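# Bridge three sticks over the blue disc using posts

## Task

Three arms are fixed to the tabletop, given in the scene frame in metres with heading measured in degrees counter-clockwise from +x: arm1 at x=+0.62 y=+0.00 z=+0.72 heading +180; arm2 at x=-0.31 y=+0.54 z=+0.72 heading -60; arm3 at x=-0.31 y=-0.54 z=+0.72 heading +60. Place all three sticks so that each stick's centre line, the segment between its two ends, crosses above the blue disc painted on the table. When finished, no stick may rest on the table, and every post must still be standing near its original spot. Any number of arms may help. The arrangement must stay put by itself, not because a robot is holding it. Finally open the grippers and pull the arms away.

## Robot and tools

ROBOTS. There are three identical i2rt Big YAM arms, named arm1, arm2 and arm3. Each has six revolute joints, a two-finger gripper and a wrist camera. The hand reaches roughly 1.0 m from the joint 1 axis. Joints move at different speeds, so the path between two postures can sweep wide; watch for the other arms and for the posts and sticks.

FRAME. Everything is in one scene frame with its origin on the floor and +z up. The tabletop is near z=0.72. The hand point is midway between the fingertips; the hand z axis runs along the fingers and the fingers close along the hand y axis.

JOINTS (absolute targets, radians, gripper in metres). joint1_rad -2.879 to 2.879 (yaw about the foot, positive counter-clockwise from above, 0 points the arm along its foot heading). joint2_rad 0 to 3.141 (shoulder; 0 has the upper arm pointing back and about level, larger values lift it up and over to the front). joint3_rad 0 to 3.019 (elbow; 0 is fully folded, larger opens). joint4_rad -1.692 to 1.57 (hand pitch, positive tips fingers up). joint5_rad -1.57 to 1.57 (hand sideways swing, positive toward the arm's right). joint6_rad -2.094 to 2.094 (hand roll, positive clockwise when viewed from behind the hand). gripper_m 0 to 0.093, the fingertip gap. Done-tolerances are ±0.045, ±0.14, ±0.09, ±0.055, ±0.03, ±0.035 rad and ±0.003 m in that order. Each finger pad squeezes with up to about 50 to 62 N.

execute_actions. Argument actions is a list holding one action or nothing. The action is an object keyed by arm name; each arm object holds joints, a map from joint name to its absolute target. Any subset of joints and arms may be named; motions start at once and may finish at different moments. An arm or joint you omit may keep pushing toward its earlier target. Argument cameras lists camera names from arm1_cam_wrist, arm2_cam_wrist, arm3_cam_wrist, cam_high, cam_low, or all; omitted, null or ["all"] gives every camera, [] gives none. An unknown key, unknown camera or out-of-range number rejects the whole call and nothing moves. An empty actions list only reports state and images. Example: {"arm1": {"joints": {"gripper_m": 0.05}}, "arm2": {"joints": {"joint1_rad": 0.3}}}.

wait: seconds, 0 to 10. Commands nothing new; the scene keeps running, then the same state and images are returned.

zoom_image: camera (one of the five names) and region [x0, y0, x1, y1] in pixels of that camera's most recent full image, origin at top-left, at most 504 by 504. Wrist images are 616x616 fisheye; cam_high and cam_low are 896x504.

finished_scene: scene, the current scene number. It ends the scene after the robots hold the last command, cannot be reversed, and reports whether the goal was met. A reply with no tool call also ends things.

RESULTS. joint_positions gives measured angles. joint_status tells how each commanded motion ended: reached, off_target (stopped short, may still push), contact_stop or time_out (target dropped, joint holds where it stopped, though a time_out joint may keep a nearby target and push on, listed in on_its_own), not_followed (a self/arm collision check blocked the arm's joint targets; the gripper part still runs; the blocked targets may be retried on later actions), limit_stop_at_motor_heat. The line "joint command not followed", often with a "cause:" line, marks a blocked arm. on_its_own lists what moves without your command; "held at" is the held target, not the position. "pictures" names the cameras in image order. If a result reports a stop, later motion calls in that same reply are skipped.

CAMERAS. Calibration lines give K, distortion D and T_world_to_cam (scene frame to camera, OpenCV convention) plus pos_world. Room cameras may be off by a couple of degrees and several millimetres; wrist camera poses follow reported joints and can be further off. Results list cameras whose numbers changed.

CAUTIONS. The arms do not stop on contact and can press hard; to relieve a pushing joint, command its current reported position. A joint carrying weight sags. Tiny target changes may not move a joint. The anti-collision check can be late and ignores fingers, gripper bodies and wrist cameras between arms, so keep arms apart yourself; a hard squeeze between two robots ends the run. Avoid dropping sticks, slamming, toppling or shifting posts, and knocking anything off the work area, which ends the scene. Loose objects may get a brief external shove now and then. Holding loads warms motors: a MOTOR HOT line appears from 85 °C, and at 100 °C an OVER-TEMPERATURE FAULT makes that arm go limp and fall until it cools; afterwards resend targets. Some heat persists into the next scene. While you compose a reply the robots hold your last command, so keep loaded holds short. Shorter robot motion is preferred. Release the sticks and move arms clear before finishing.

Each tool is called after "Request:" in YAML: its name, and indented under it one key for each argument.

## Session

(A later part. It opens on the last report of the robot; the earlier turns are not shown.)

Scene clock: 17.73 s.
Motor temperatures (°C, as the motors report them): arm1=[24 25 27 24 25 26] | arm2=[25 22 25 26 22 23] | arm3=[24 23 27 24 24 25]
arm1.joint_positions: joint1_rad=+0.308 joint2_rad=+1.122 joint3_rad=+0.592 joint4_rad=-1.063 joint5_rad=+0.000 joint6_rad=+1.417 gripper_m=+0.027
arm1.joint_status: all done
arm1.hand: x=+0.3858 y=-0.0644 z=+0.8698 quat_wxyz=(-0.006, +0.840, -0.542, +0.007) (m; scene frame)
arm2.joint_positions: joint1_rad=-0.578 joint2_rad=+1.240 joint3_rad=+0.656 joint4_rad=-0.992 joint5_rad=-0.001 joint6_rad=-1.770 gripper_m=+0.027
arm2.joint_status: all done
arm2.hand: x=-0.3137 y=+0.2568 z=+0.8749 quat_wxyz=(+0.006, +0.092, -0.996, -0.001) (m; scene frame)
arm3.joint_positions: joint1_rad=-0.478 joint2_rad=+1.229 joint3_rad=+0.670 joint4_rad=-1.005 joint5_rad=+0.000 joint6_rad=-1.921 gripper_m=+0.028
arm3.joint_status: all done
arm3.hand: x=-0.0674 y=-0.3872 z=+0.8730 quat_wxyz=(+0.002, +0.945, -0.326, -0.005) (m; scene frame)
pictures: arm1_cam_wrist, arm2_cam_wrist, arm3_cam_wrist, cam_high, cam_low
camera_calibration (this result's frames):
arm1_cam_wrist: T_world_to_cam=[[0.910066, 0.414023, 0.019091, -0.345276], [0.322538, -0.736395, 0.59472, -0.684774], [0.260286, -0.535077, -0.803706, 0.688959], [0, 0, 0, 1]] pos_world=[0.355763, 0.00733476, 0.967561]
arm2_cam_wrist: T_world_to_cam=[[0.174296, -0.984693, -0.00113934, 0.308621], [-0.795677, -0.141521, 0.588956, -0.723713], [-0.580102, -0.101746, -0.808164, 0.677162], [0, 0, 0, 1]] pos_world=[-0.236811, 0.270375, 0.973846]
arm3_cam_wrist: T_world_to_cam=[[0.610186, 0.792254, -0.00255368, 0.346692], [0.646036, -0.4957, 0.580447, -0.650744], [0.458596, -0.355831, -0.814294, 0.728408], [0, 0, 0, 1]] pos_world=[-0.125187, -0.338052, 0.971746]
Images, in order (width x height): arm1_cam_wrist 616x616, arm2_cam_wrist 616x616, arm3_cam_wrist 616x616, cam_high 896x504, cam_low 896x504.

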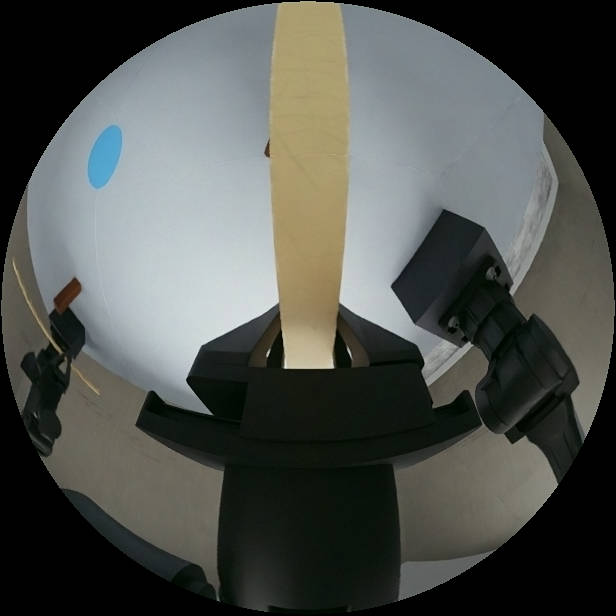

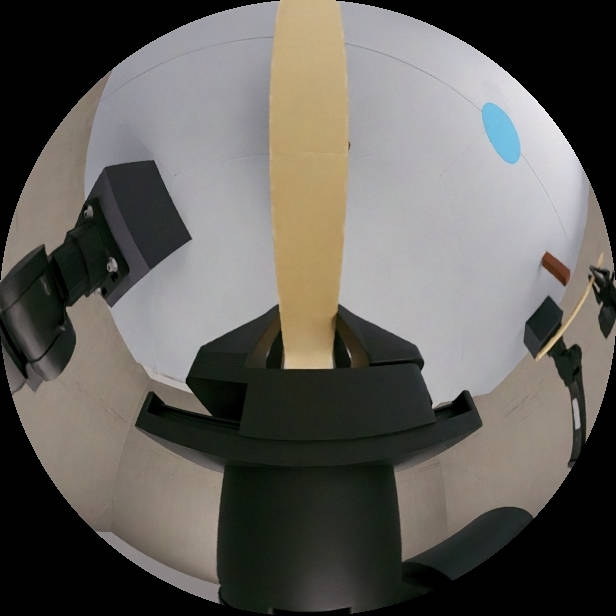

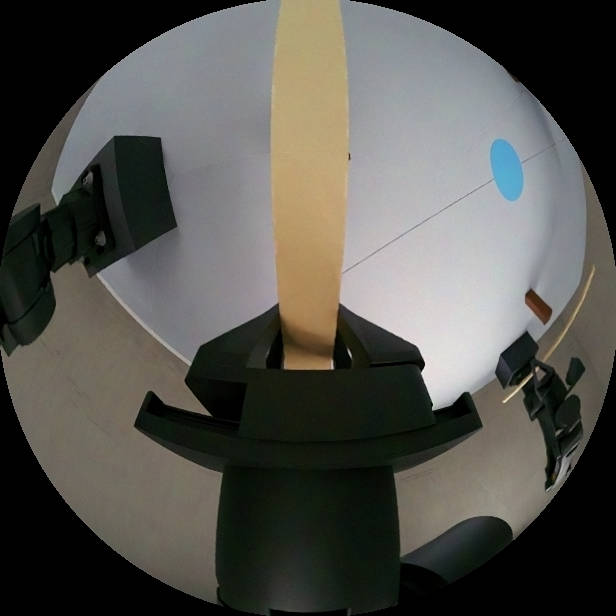

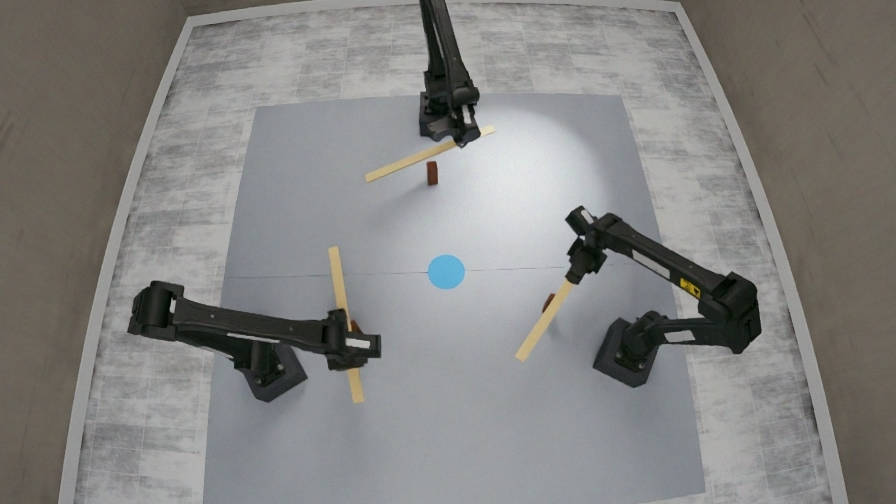

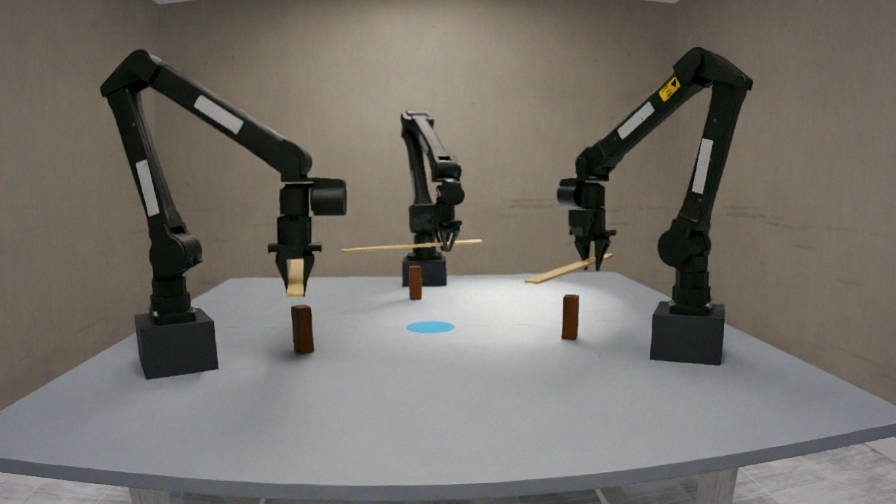

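Request:
execute_actions:
  actions:
    - {"arm1":{"joints":{"joint1_rad":-0.053,"joint2_rad":1.118,"joint3_rad":0.548,"joint4_rad":-0.70,"joint6_rad":-0.125}},"arm2":{"joints":{"joint1_rad":-0.158,"joint2_rad":1.2,"joint3_rad":0.957,"joint4_rad":-1.025,"joint6_rad":-0.147}},"arm3":{"joints":{"joint1_rad":-0.057,"joint2_rad":1.208,"joint3_rad":0.828,"joint4_rad":-0.865,"joint6_rad":-0.094}}}

Scene clock: 22.67 s.
Motor temperatures (°C, as the motors report them): arm1=[24 25 27 24 25 26] | arm2=[25 22 26 26 22 23] | arm3=[24 23 27 24 24 25]
arm1.joint_positions: joint1_rad=-0.050 joint2_rad=+1.122 joint3_rad=+0.547 joint4_rad=-0.713 joint5_rad=+0.000 joint6_rad=-0.111 gripper_m=+0.027
arm1.joint_status: all done
arm1.hand: x=+0.3134 y=+0.0274 z=+0.8647 quat_wxyz=(-0.012, +0.990, +0.012, -0.142) (m; scene frame)
arm2.joint_positions: joint1_rad=-0.153 joint2_rad=+1.203 joint3_rad=+0.931 joint4_rad=-1.023 joint5_rad=+0.001 joint6_rad=-0.160 gripper_m=+0.027
arm2.joint_status: all done
arm2.hand: x=-0.1553 y=+0.1853 z=+0.9879 quat_wxyz=(-0.103, -0.474, -0.870, +0.090) (m; scene frame)
arm3.joint_positions: joint1_rad=-0.055 joint2_rad=+1.218 joint3_rad=+0.798 joint4_rad=-0.876 joint5_rad=+0.001 joint6_rad=-0.104 gripper_m=+0.028
arm3.joint_status: all done
arm3.hand: x=-0.1013 y=-0.2295 z=+0.9284 quat_wxyz=(-0.117, +0.511, -0.850, -0.060) (m; scene frame)
pictures: arm1_cam_wrist, arm2_cam_wrist, arm3_cam_wrist, cam_high, cam_low
camera_calibration (this result's frames):
arm1_cam_wrist: T_world_to_cam=[[-0.0213808, 0.999338, 0.0294366, -0.0502938], [0.940208, 0.0100873, 0.340453, -0.584908], [0.33993, 0.0349557, -0.939801, 0.829913], [0, 0, 0, 1]] pos_world=[0.266747, 0.0271504, 0.980567]
arm2_cam_wrist: T_world_to_cam=[[-0.848714, -0.525695, 0.0577104, -0.0912974], [-0.47817, 0.80941, 0.340893, -0.556153], [-0.225917, 0.261725, -0.938329, 0.969294], [0, 0, 0, 1]] pos_world=[-0.124441, 0.148473, 1.10437]
arm3_cam_wrist: T_world_to_cam=[[0.885, -0.464963, 0.0241583, -0.0428132], [-0.442161, -0.823081, 0.356415, -0.560169], [-0.145836, -0.326109, -0.934015, 0.901905], [0, 0, 0, 1]] pos_world=[-0.0782651, -0.186851, 1.04308]
Images, in order (width x height): arm1_cam_wrist 616x616, arm2_cam_wrist 616x616, arm3_cam_wrist 616x616, cam_high 896x504, cam_low 896x504.

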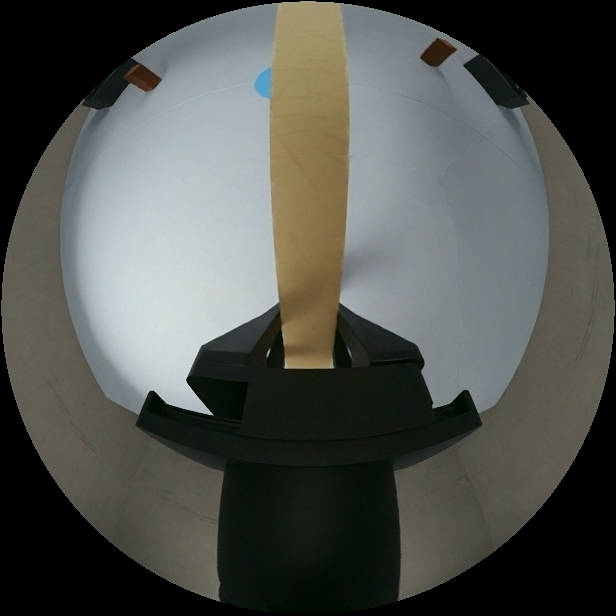

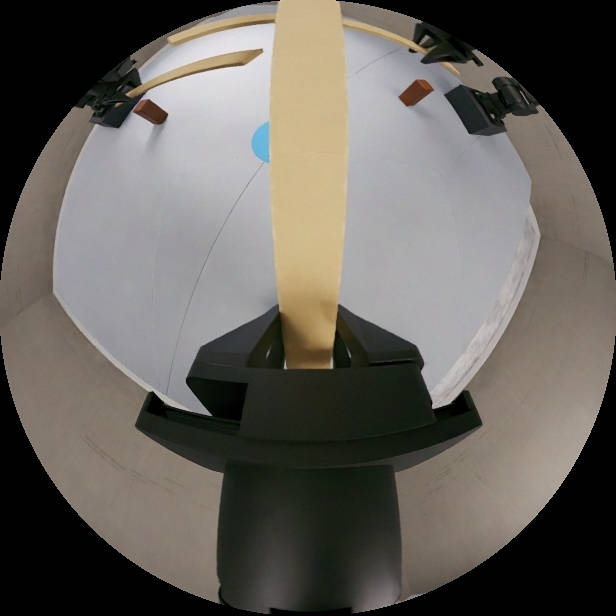

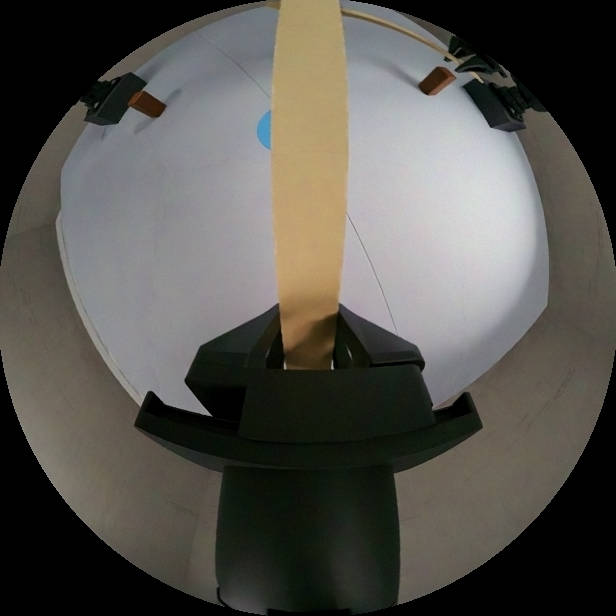

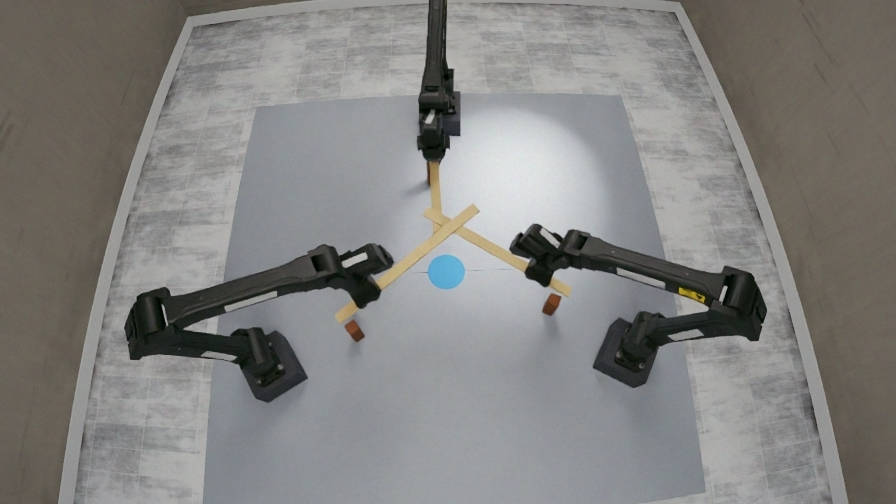

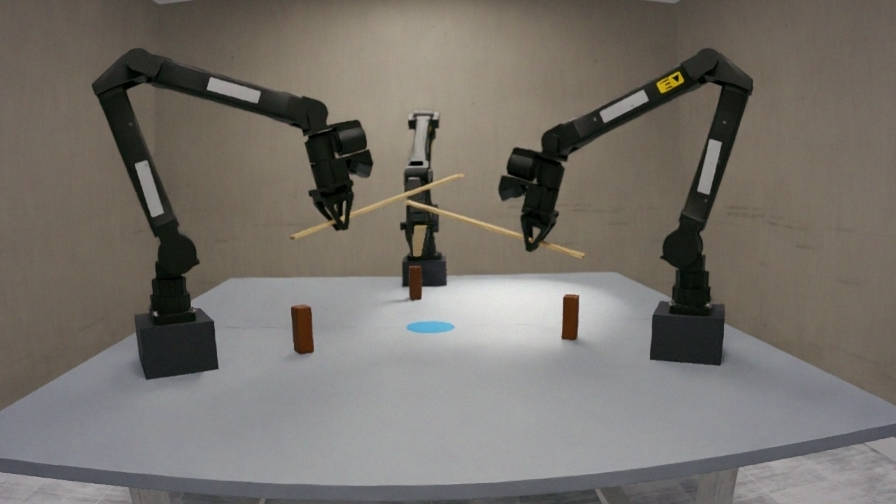

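Request:
execute_actions:
  actions:
    - {"arm2":{"joints":{"joint2_rad":1.324,"joint3_rad":0.749,"joint4_rad":-0.68}},"arm3":{"joints":{"joint2_rad":1.266,"joint3_rad":0.729,"joint4_rad":-0.713}}}

Request:
zoom_image:
  camera: "cam_high"
  region: [320, 140, 600, 360]

Request:
zoom_image:
  camera: "cam_low"
  region: [270, 180, 610, 360]

Scene clock: 26.20 s.
Motor temperatures (°C, as the motors report them): arm1=[24 25 27 24 25 26] | arm2=[25 22 26 26 22 23] | arm3=[24 23 27 24 24 25]
arm1.joint_positions: joint1_rad=-0.050 joint2_rad=+1.122 joint3_rad=+0.544 joint4_rad=-0.712 joint5_rad=+0.000 joint6_rad=-0.111 gripper_m=+0.027
arm1.joint_status: not commanded
arm1.hand: x=+0.3145 y=+0.0273 z=+0.8635 quat_wxyz=(-0.012, +0.990, +0.012, -0.141) (m; scene frame)
arm2.joint_positions: joint1_rad=-0.154 joint2_rad=+1.333 joint3_rad=+0.736 joint4_rad=-0.694 joint5_rad=+0.001 joint6_rad=-0.148 gripper_m=+0.027
arm2.joint_status: all done
arm2.hand: x=-0.1575 y=+0.1862 z=+0.8823 quat_wxyz=(-0.105, -0.480, -0.866, +0.091) (m; scene frame)
arm3.joint_positions: joint1_rad=-0.055 joint2_rad=+1.272 joint3_rad=+0.717 joint4_rad=-0.735 joint5_rad=+0.002 joint6_rad=-0.089 gripper_m=+0.028
arm3.joint_status: all done
arm3.hand: x=-0.1030 y=-0.2317 z=+0.8863 quat_wxyz=(-0.119, +0.504, -0.853, -0.062) (m; scene frame)
pictures: arm1_cam_wrist, arm2_cam_wrist, arm3_cam_wrist, cam_high, cam_low
camera_calibration (this result's frames):
arm1_cam_wrist: T_world_to_cam=[[-0.0213514, 0.999335, 0.0295531, -0.0503038], [0.939419, 0.00993885, 0.342627, -0.58725], [0.342106, 0.0350783, -0.939006, 0.827073], [0, 0, 0, 1]] pos_world=[0.267653, 0.0270946, 0.979322]
arm2_cam_wrist: T_world_to_cam=[[-0.855458, -0.514952, 0.0549226, -0.087205], [-0.469725, 0.816204, 0.336407, -0.517934], [-0.218062, 0.261984, -0.940114, 0.872225], [0, 0, 0, 1]] pos_world=[-0.127688, 0.149324, 0.999017]
arm3_cam_wrist: T_world_to_cam=[[0.877867, -0.478404, 0.0218949, -0.0432173], [-0.454755, -0.81839, 0.351334, -0.543459], [-0.150161, -0.318381, -0.935994, 0.864737], [0, 0, 0, 1]] pos_world=[-0.0793518, -0.190121, 1.00127]
Images, in order (width x height): arm1_cam_wrist 616x616, arm2_cam_wrist 616x616, arm3_cam_wrist 616x616, cam_high 896x504, cam_low 896x504.

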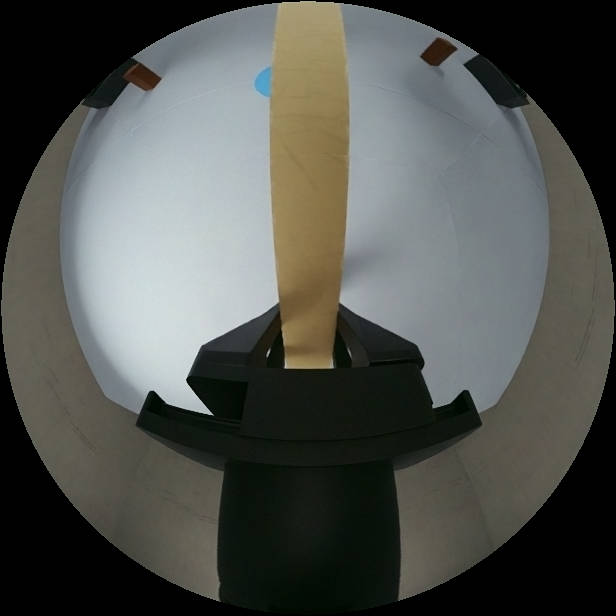

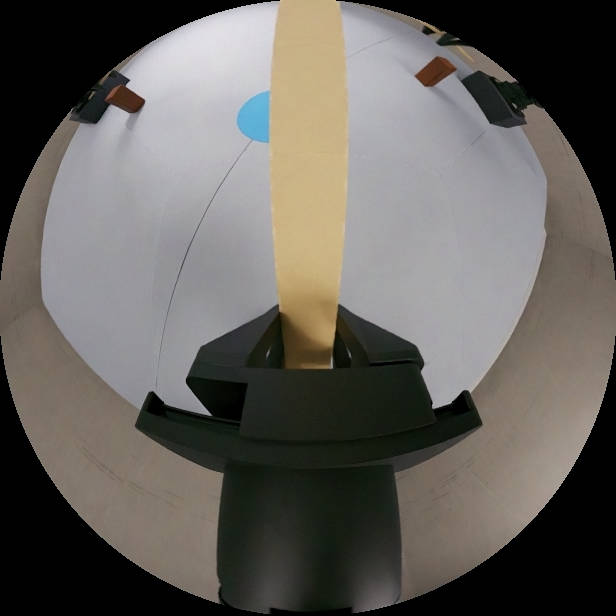

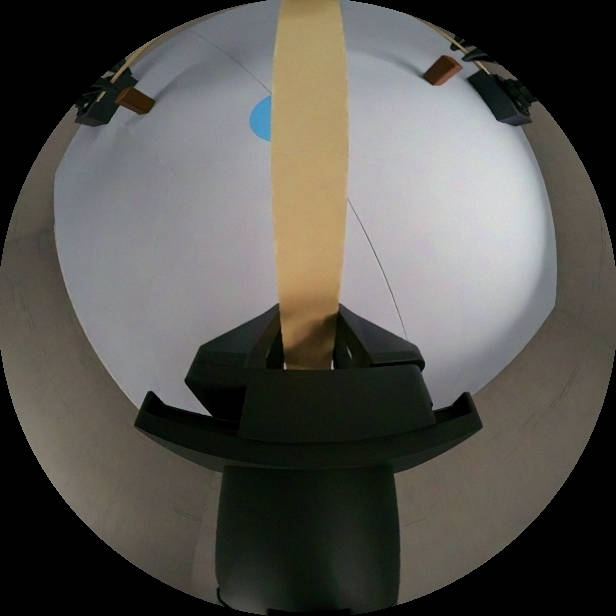

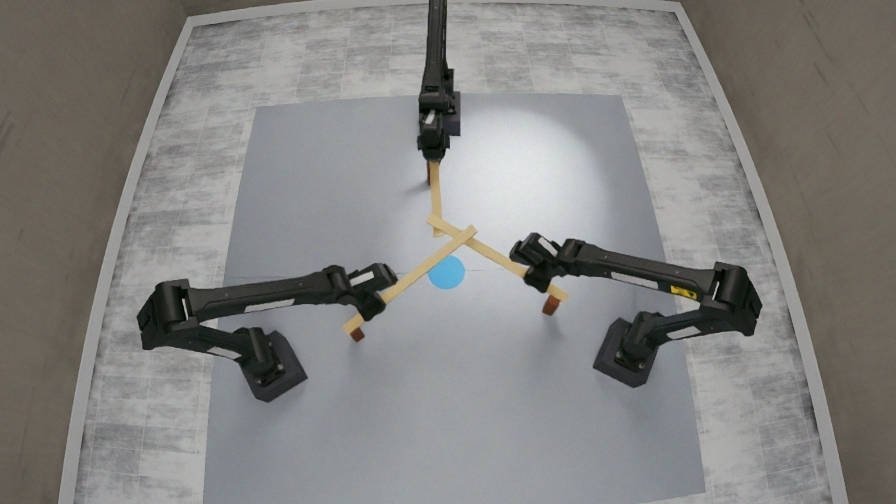

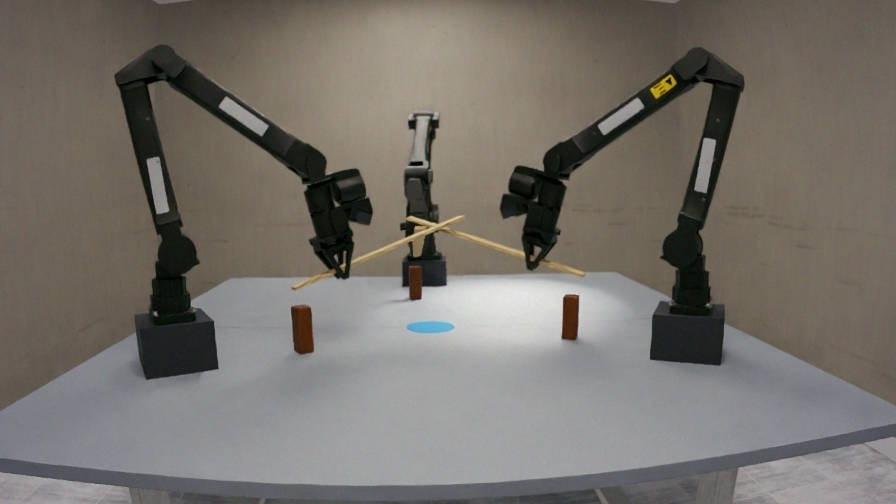

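Region (320, 140, 600, 360) of cam_high's 896x504 image, scaled by 1.800, with more detail than that image has; it fills the top 396 rows of this view, and the rest is white.

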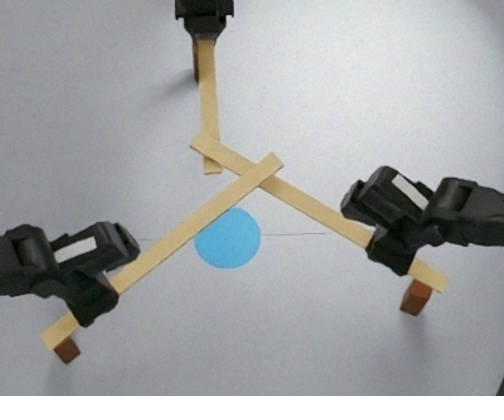

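Region (270, 180, 610, 360) of cam_low's 896x504 image, scaled by 1.482, with more detail than that image has; it fills the top 267 rows of this view, and the rest is white.

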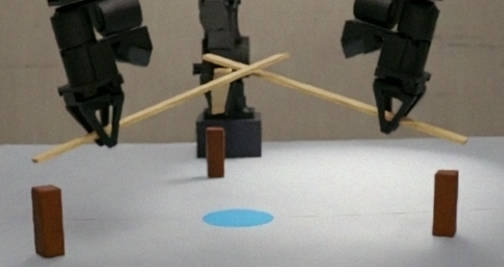

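Request:
execute_actions:
  actions:
    - {"arm1":{"joints":{"joint1_rad":-0.04,"joint2_rad":1.195,"joint3_rad":0.68,"joint4_rad":-0.74}}}
  cameras: ["cam_high","cam_low"]

Request:
zoom_image:
  camera: "cam_high"
  region: [380, 170, 540, 300]

Request:
zoom_image:
  camera: "cam_low"
  region: [350, 190, 520, 300]

Scene clock: 28.17 s.
Motor temperatures (°C, as the motors report them): arm1=[24 25 28 24 25 26] | arm2=[25 22 26 26 22 23] | arm3=[24 23 27 24 24 25]
arm1.joint_positions: joint1_rad=-0.050 joint2_rad=+1.200 joint3_rad=+0.640 joint4_rad=-0.738 joint5_rad=+0.000 joint6_rad=-0.111 gripper_m=+0.027
arm1.joint_status: all done
arm1.hand: x=+0.2838 y=+0.0299 z=+0.8755 quat_wxyz=(-0.012, +0.991, +0.012, -0.136) (m; scene frame)
arm2.joint_positions: joint1_rad=-0.154 joint2_rad=+1.333 joint3_rad=+0.736 joint4_rad=-0.694 joint5_rad=+0.001 joint6_rad=-0.148 gripper_m=+0.027
arm2.joint_status: not commanded
arm2.hand: x=-0.1575 y=+0.1862 z=+0.8823 quat_wxyz=(-0.105, -0.480, -0.866, +0.091) (m; scene frame)
arm3.joint_positions: joint1_rad=-0.055 joint2_rad=+1.272 joint3_rad=+0.717 joint4_rad=-0.735 joint5_rad=+0.002 joint6_rad=-0.089 gripper_m=+0.028
arm3.joint_status: not commanded
arm3.hand: x=-0.1030 y=-0.2317 z=+0.8863 quat_wxyz=(-0.119, +0.504, -0.853, -0.062) (m; scene frame)
pictures: cam_high, cam_low
Images, in order (width x height): cam_high 896x504, cam_low 896x504.

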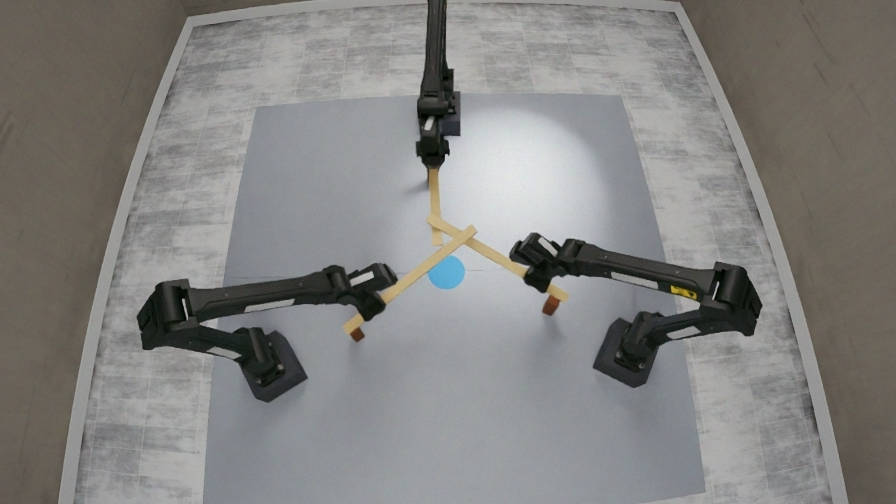

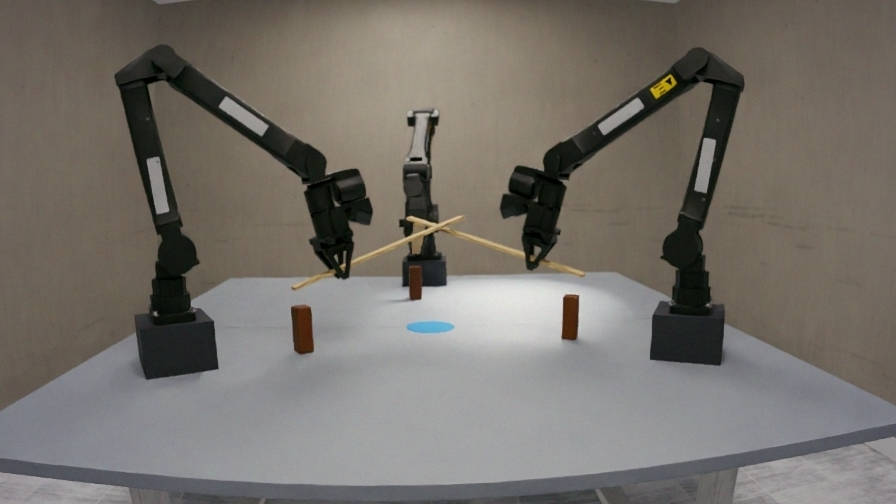

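Region (380, 170, 540, 300) of cam_high's 896x504 image, scaled by 3.150, with more detail than that image has; it fills the top 410 rows of this view, and the rest is white.

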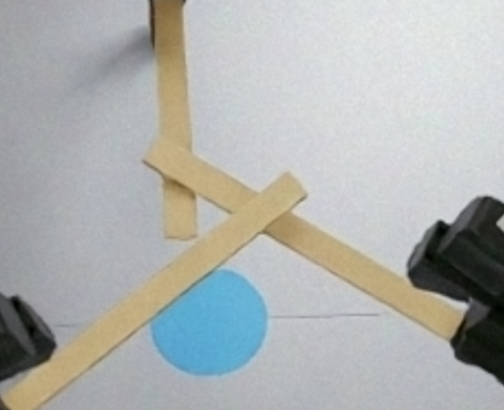

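Region (350, 190, 520, 300) of cam_low's 896x504 image, scaled by 2.965, with more detail than that image has; it fills the top 326 rows of this view, and the rest is white.

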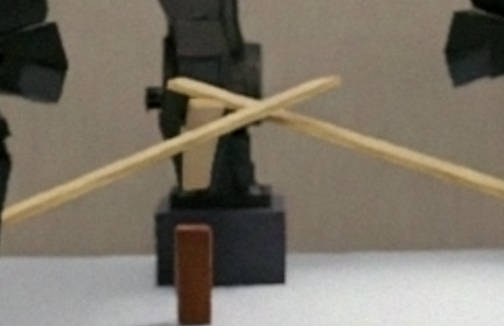

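Request:
execute_actions:
  actions:
    - {"arm1":{"joints":{"joint1_rad":-0.025,"joint2_rad":1.28,"joint3_rad":0.792,"joint4_rad":-0.755}}}
  cameras: ["cam_high","cam_low"]

Request:
zoom_image:
  camera: "cam_high"
  region: [330, 140, 590, 350]

Scene clock: 29.27 s.
Motor temperatures (°C, as the motors report them): arm1=[24 25 28 24 25 26] | arm2=[25 22 26 26 22 23] | arm3=[24 23 27 24 24 25]
arm1.joint_positions: joint1_rad=-0.032 joint2_rad=+1.282 joint3_rad=+0.747 joint4_rad=-0.754 joint5_rad=+0.000 joint6_rad=-0.111 gripper_m=+0.027
arm1.joint_status: all done
arm1.hand: x=+0.2454 y=+0.0268 z=+0.8892 quat_wxyz=(-0.011, +0.990, +0.021, -0.141) (m; scene frame)
arm2.joint_positions: joint1_rad=-0.154 joint2_rad=+1.333 joint3_rad=+0.736 joint4_rad=-0.694 joint5_rad=+0.001 joint6_rad=-0.148 gripper_m=+0.027
arm2.joint_status: not commanded
arm2.hand: x=-0.1575 y=+0.1862 z=+0.8823 quat_wxyz=(-0.105, -0.480, -0.866, +0.091) (m; scene frame)
arm3.joint_positions: joint1_rad=-0.055 joint2_rad=+1.272 joint3_rad=+0.717 joint4_rad=-0.730 joint5_rad=+0.002 joint6_rad=-0.089 gripper_m=+0.028
arm3.joint_status: not commanded
arm3.hand: x=-0.1023 y=-0.2307 z=+0.8866 quat_wxyz=(-0.121, +0.504, -0.853, -0.063) (m; scene frame)
pictures: cam_high, cam_low
Images, in order (width x height): cam_high 896x504, cam_low 896x504.

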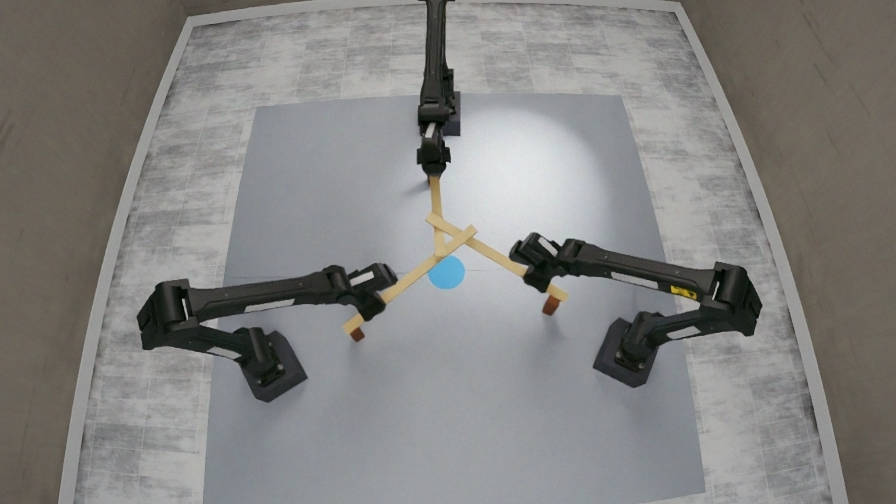

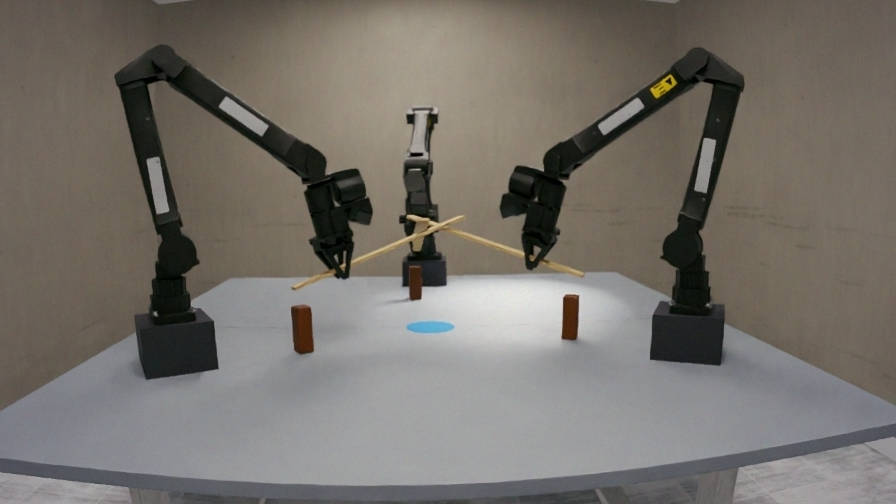

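Region (330, 140, 590, 350) of cam_high's 896x504 image, scaled by 1.938, with more detail than that image has; it fills the top 407 rows of this view, and the rest is white.

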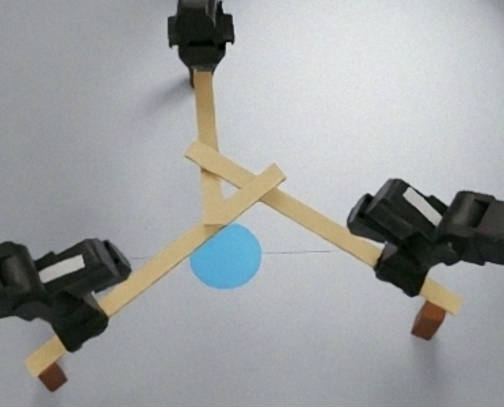

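Request:
execute_actions:
  actions:
    - {"arm1":{"joints":{"joint2_rad":1.46,"joint3_rad":0.828,"joint4_rad":-0.722,"joint6_rad":-0.082}},"arm2":{"joints":{"joint2_rad":1.48,"joint3_rad":0.799,"joint4_rad":-0.69}},"arm3":{"joints":{"joint2_rad":1.437,"joint3_rad":0.78,"joint4_rad":-0.705}}}
  cameras: ["cam_high","cam_low"]

Request:
zoom_image:
  camera: "cam_high"
  region: [330, 140, 590, 350]

Request:
zoom_image:
  camera: "cam_low"
  region: [270, 200, 610, 360]

Scene clock: 31.43 s.
Motor temperatures (°C, as the motors report them): arm1=[24 25 28 24 25 26] | arm2=[25 22 26 26 22 23] | arm3=[24 23 27 24 24 25]
arm1.joint_positions: joint1_rad=-0.032 joint2_rad=+1.473 joint3_rad=+0.784 joint4_rad=-0.733 joint5_rad=+0.000 joint6_rad=-0.089 gripper_m=+0.027
arm1.joint_status: all done
arm1.hand: x=+0.2374 y=+0.0272 z=+0.8353 quat_wxyz=(-0.004, +0.997, +0.010, -0.075) (m; scene frame)
arm2.joint_positions: joint1_rad=-0.154 joint2_rad=+1.491 joint3_rad=+0.765 joint4_rad=-0.694 joint5_rad=+0.001 joint6_rad=-0.148 gripper_m=+0.027
arm2.joint_status: all done
arm2.hand: x=-0.1583 y=+0.1864 z=+0.8357 quat_wxyz=(-0.055, -0.484, -0.872, +0.052) (m; scene frame)
arm3.joint_positions: joint1_rad=-0.055 joint2_rad=+1.444 joint3_rad=+0.743 joint4_rad=-0.717 joint5_rad=+0.002 joint6_rad=-0.089 gripper_m=+0.028
arm3.joint_status: all done
arm3.hand: x=-0.1024 y=-0.2298 z=+0.8366 quat_wxyz=(-0.061, +0.507, -0.859, -0.034) (m; scene frame)
pictures: cam_high, cam_low
Images, in order (width x height): cam_high 896x504, cam_low 896x504.

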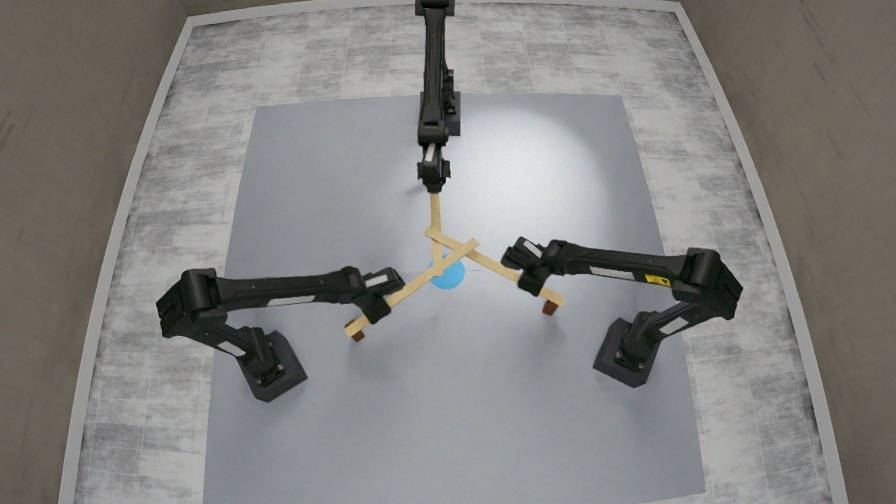

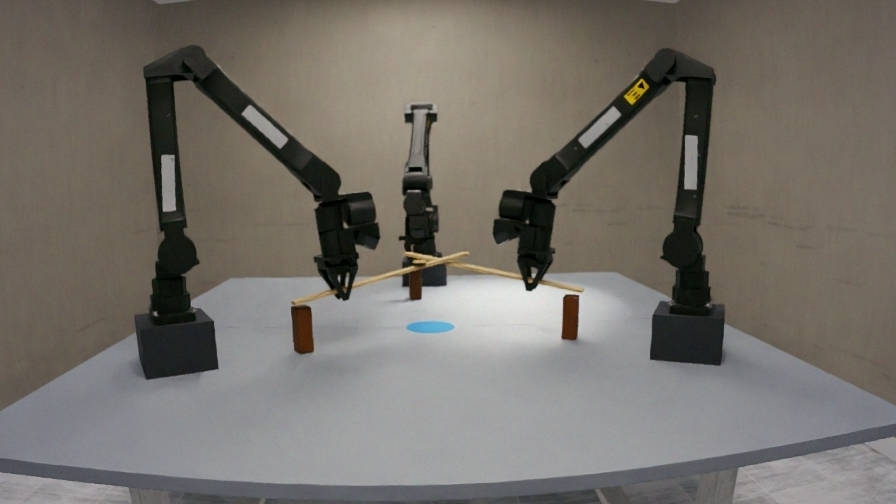

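Region (330, 140, 590, 350) of cam_high's 896x504 image, scaled by 1.938, with more detail than that image has; it fills the top 407 rows of this view, and the rest is white.

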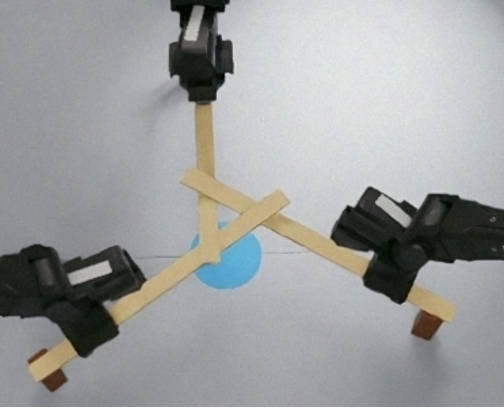

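Region (270, 200, 610, 360) of cam_low's 896x504 image, scaled by 1.482, with more detail than that image has; it fills the top 237 rows of this view, and the rest is white.

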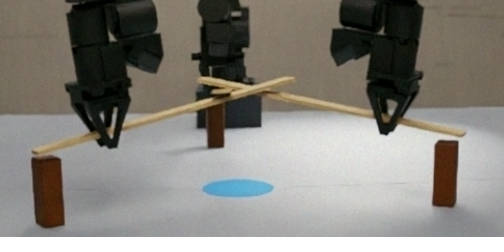

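Request:
zoom_image:
  camera: "cam_high"
  region: [330, 300, 400, 355]

Request:
zoom_image:
  camera: "cam_high"
  region: [515, 275, 585, 330]

Request:
zoom_image:
  camera: "cam_low"
  region: [380, 235, 490, 310]

Region (330, 300, 400, 355) of cam_high's 896x504 image, scaled by 7.200, with more detail than that image has; it fills the top 396 rows of this view, and the rest is white.

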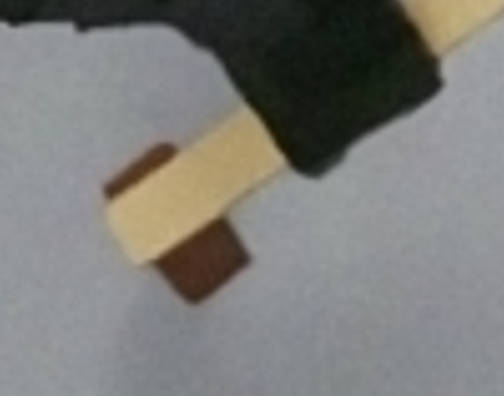

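Region (515, 275, 585, 330) of cam_high's 896x504 image, scaled by 7.200, with more detail than that image has; it fills the top 396 rows of this view, and the rest is white.

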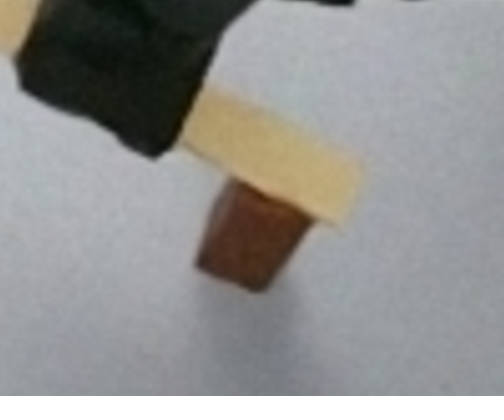

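Region (380, 235, 490, 310) of cam_low's 896x504 image, scaled by 4.582, with more detail than that image has; it fills the top 344 rows of this view, and the rest is white.

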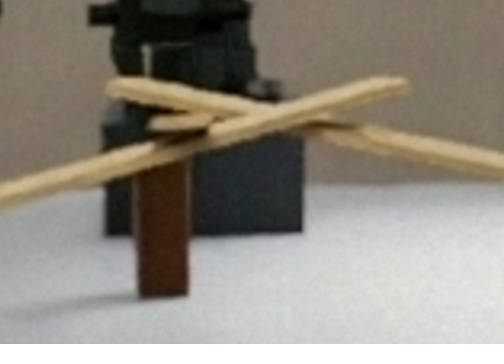

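Request:
execute_actions:
  actions:
    - {"arm1":{"joints":{"joint2_rad":1.511,"joint3_rad":0.854,"joint4_rad":-0.76}},"arm2":{"joints":{"joint1_rad":-0.13,"joint2_rad":1.533,"joint3_rad":0.827,"joint4_rad":-0.724,"joint6_rad":-0.12}},"arm3":{"joints":{"joint2_rad":1.506,"joint3_rad":0.822,"joint4_rad":-0.75}}}

Request:
zoom_image:
  camera: "cam_high"
  region: [330, 140, 590, 350]

Request:
zoom_image:
  camera: "cam_low"
  region: [270, 230, 610, 360]

Scene clock: 33.90 s.
Motor temperatures (°C, as the motors report them): arm1=[24 25 29 24 25 26] | arm2=[25 22 26 26 22 23] | arm3=[24 23 28 24 24 25]
arm1.joint_positions: joint1_rad=-0.032 joint2_rad=+1.505 joint3_rad=+0.806 joint4_rad=-0.754 joint5_rad=+0.000 joint6_rad=-0.081 gripper_m=+0.027
arm1.joint_status: all done
arm1.hand: x=+0.2348 y=+0.0274 z=+0.8303 quat_wxyz=(-0.003, +0.998, +0.006, -0.060) (m; scene frame)
arm2.joint_positions: joint1_rad=-0.139 joint2_rad=+1.524 joint3_rad=+0.786 joint4_rad=-0.717 joint5_rad=+0.001 joint6_rad=-0.129 gripper_m=+0.027
arm2.joint_status: all done
arm2.hand: x=-0.1530 y=+0.1877 z=+0.8297 quat_wxyz=(-0.041, -0.486, -0.872, +0.040) (m; scene frame)
arm3.joint_positions: joint1_rad=-0.055 joint2_rad=+1.497 joint3_rad=+0.782 joint4_rad=-0.731 joint5_rad=+0.002 joint6_rad=-0.089 gripper_m=+0.028
arm3.joint_status: all done
arm3.hand: x=-0.0967 y=-0.2213 z=+0.8303 quat_wxyz=(-0.049, +0.508, -0.860, -0.028) (m; scene frame)
pictures: arm1_cam_wrist, arm2_cam_wrist, arm3_cam_wrist, cam_high, cam_low
camera_calibration (this result's frames):
arm1_cam_wrist: T_world_to_cam=[[-0.0133218, 0.999875, 0.00847749, -0.0355023], [0.872157, 0.0074727, 0.489169, -0.606773], [0.489044, 0.0139103, -0.872148, 0.733731], [0, 0, 0, 1]] pos_world=[0.169901, 0.0298257, 0.937037]
arm2_cam_wrist: T_world_to_cam=[[-0.855789, -0.516406, 0.03083, -0.0594143], [-0.439226, 0.756787, 0.484101, -0.606073], [-0.273325, 0.400747, -0.874469, 0.734402], [0, 0, 0, 1]] pos_world=[-0.116319, 0.133677, 0.937444]
arm3_cam_wrist: T_world_to_cam=[[0.879946, -0.47502, 0.00716266, -0.0293237], [-0.416741, -0.764574, 0.491684, -0.613285], [-0.228083, -0.43564, -0.870744, 0.728892], [0, 0, 0, 1]] pos_world=[-0.0635301, -0.165297, 0.936431]
Images, in order (width x height): arm1_cam_wrist 616x616, arm2_cam_wrist 616x616, arm3_cam_wrist 616x616, cam_high 896x504, cam_low 896x504.

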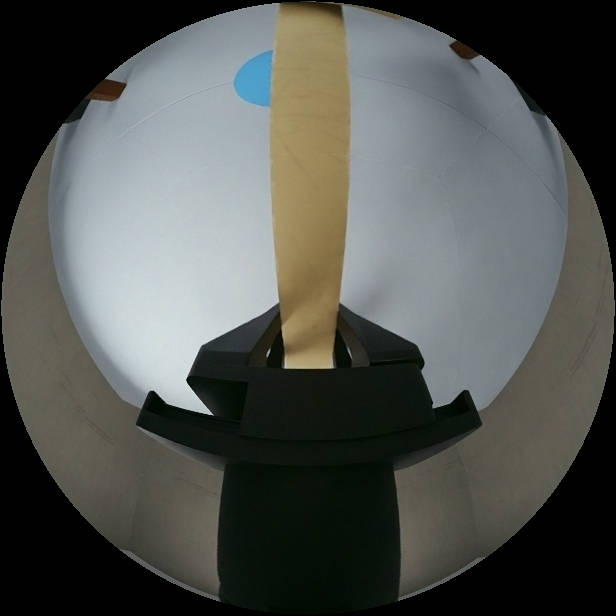

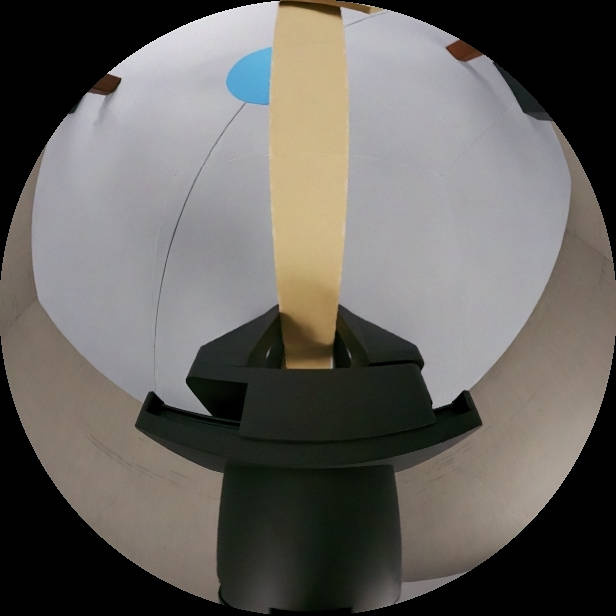

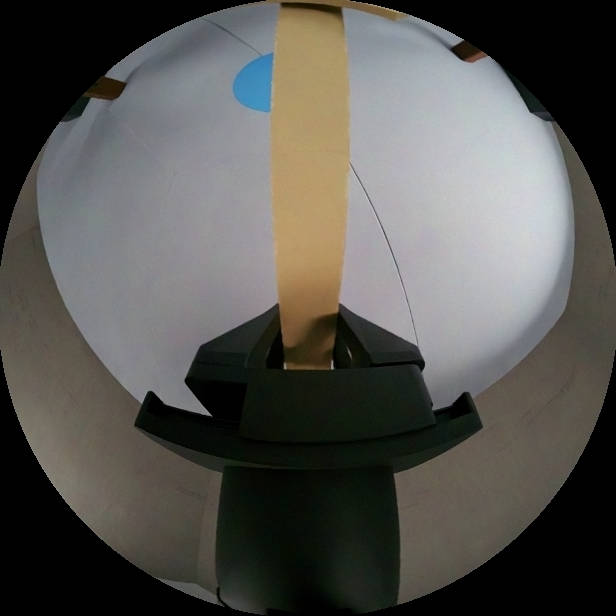

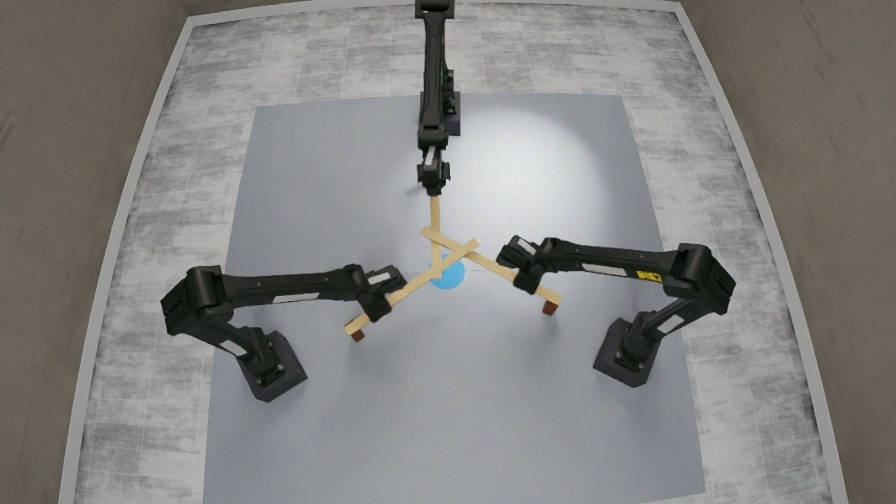

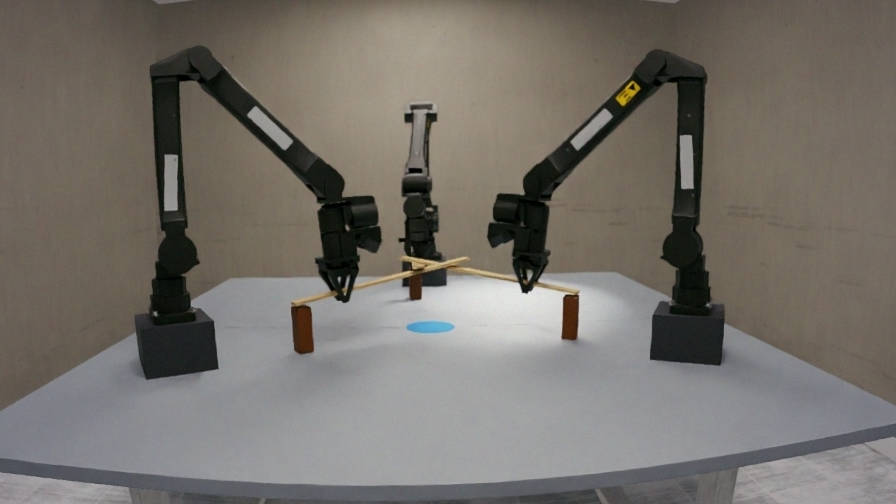

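Region (330, 140, 590, 350) of cam_high's 896x504 image, scaled by 1.938, with more detail than that image has; it fills the top 407 rows of this view, and the rest is white.

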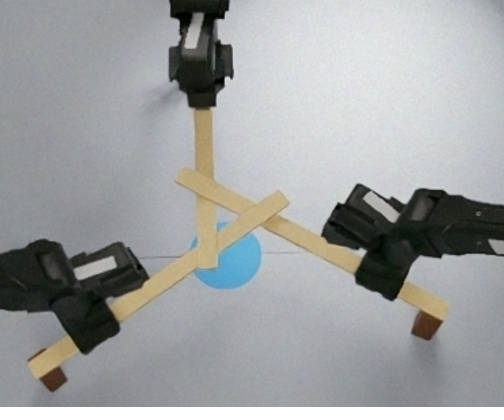

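Region (270, 230, 610, 360) of cam_low's 896x504 image, scaled by 1.482, with more detail than that image has; it fills the top 193 rows of this view, and the rest is white.

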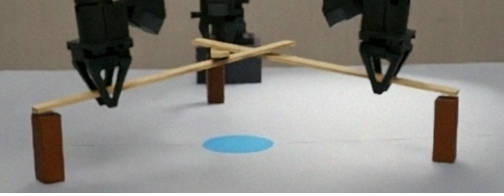

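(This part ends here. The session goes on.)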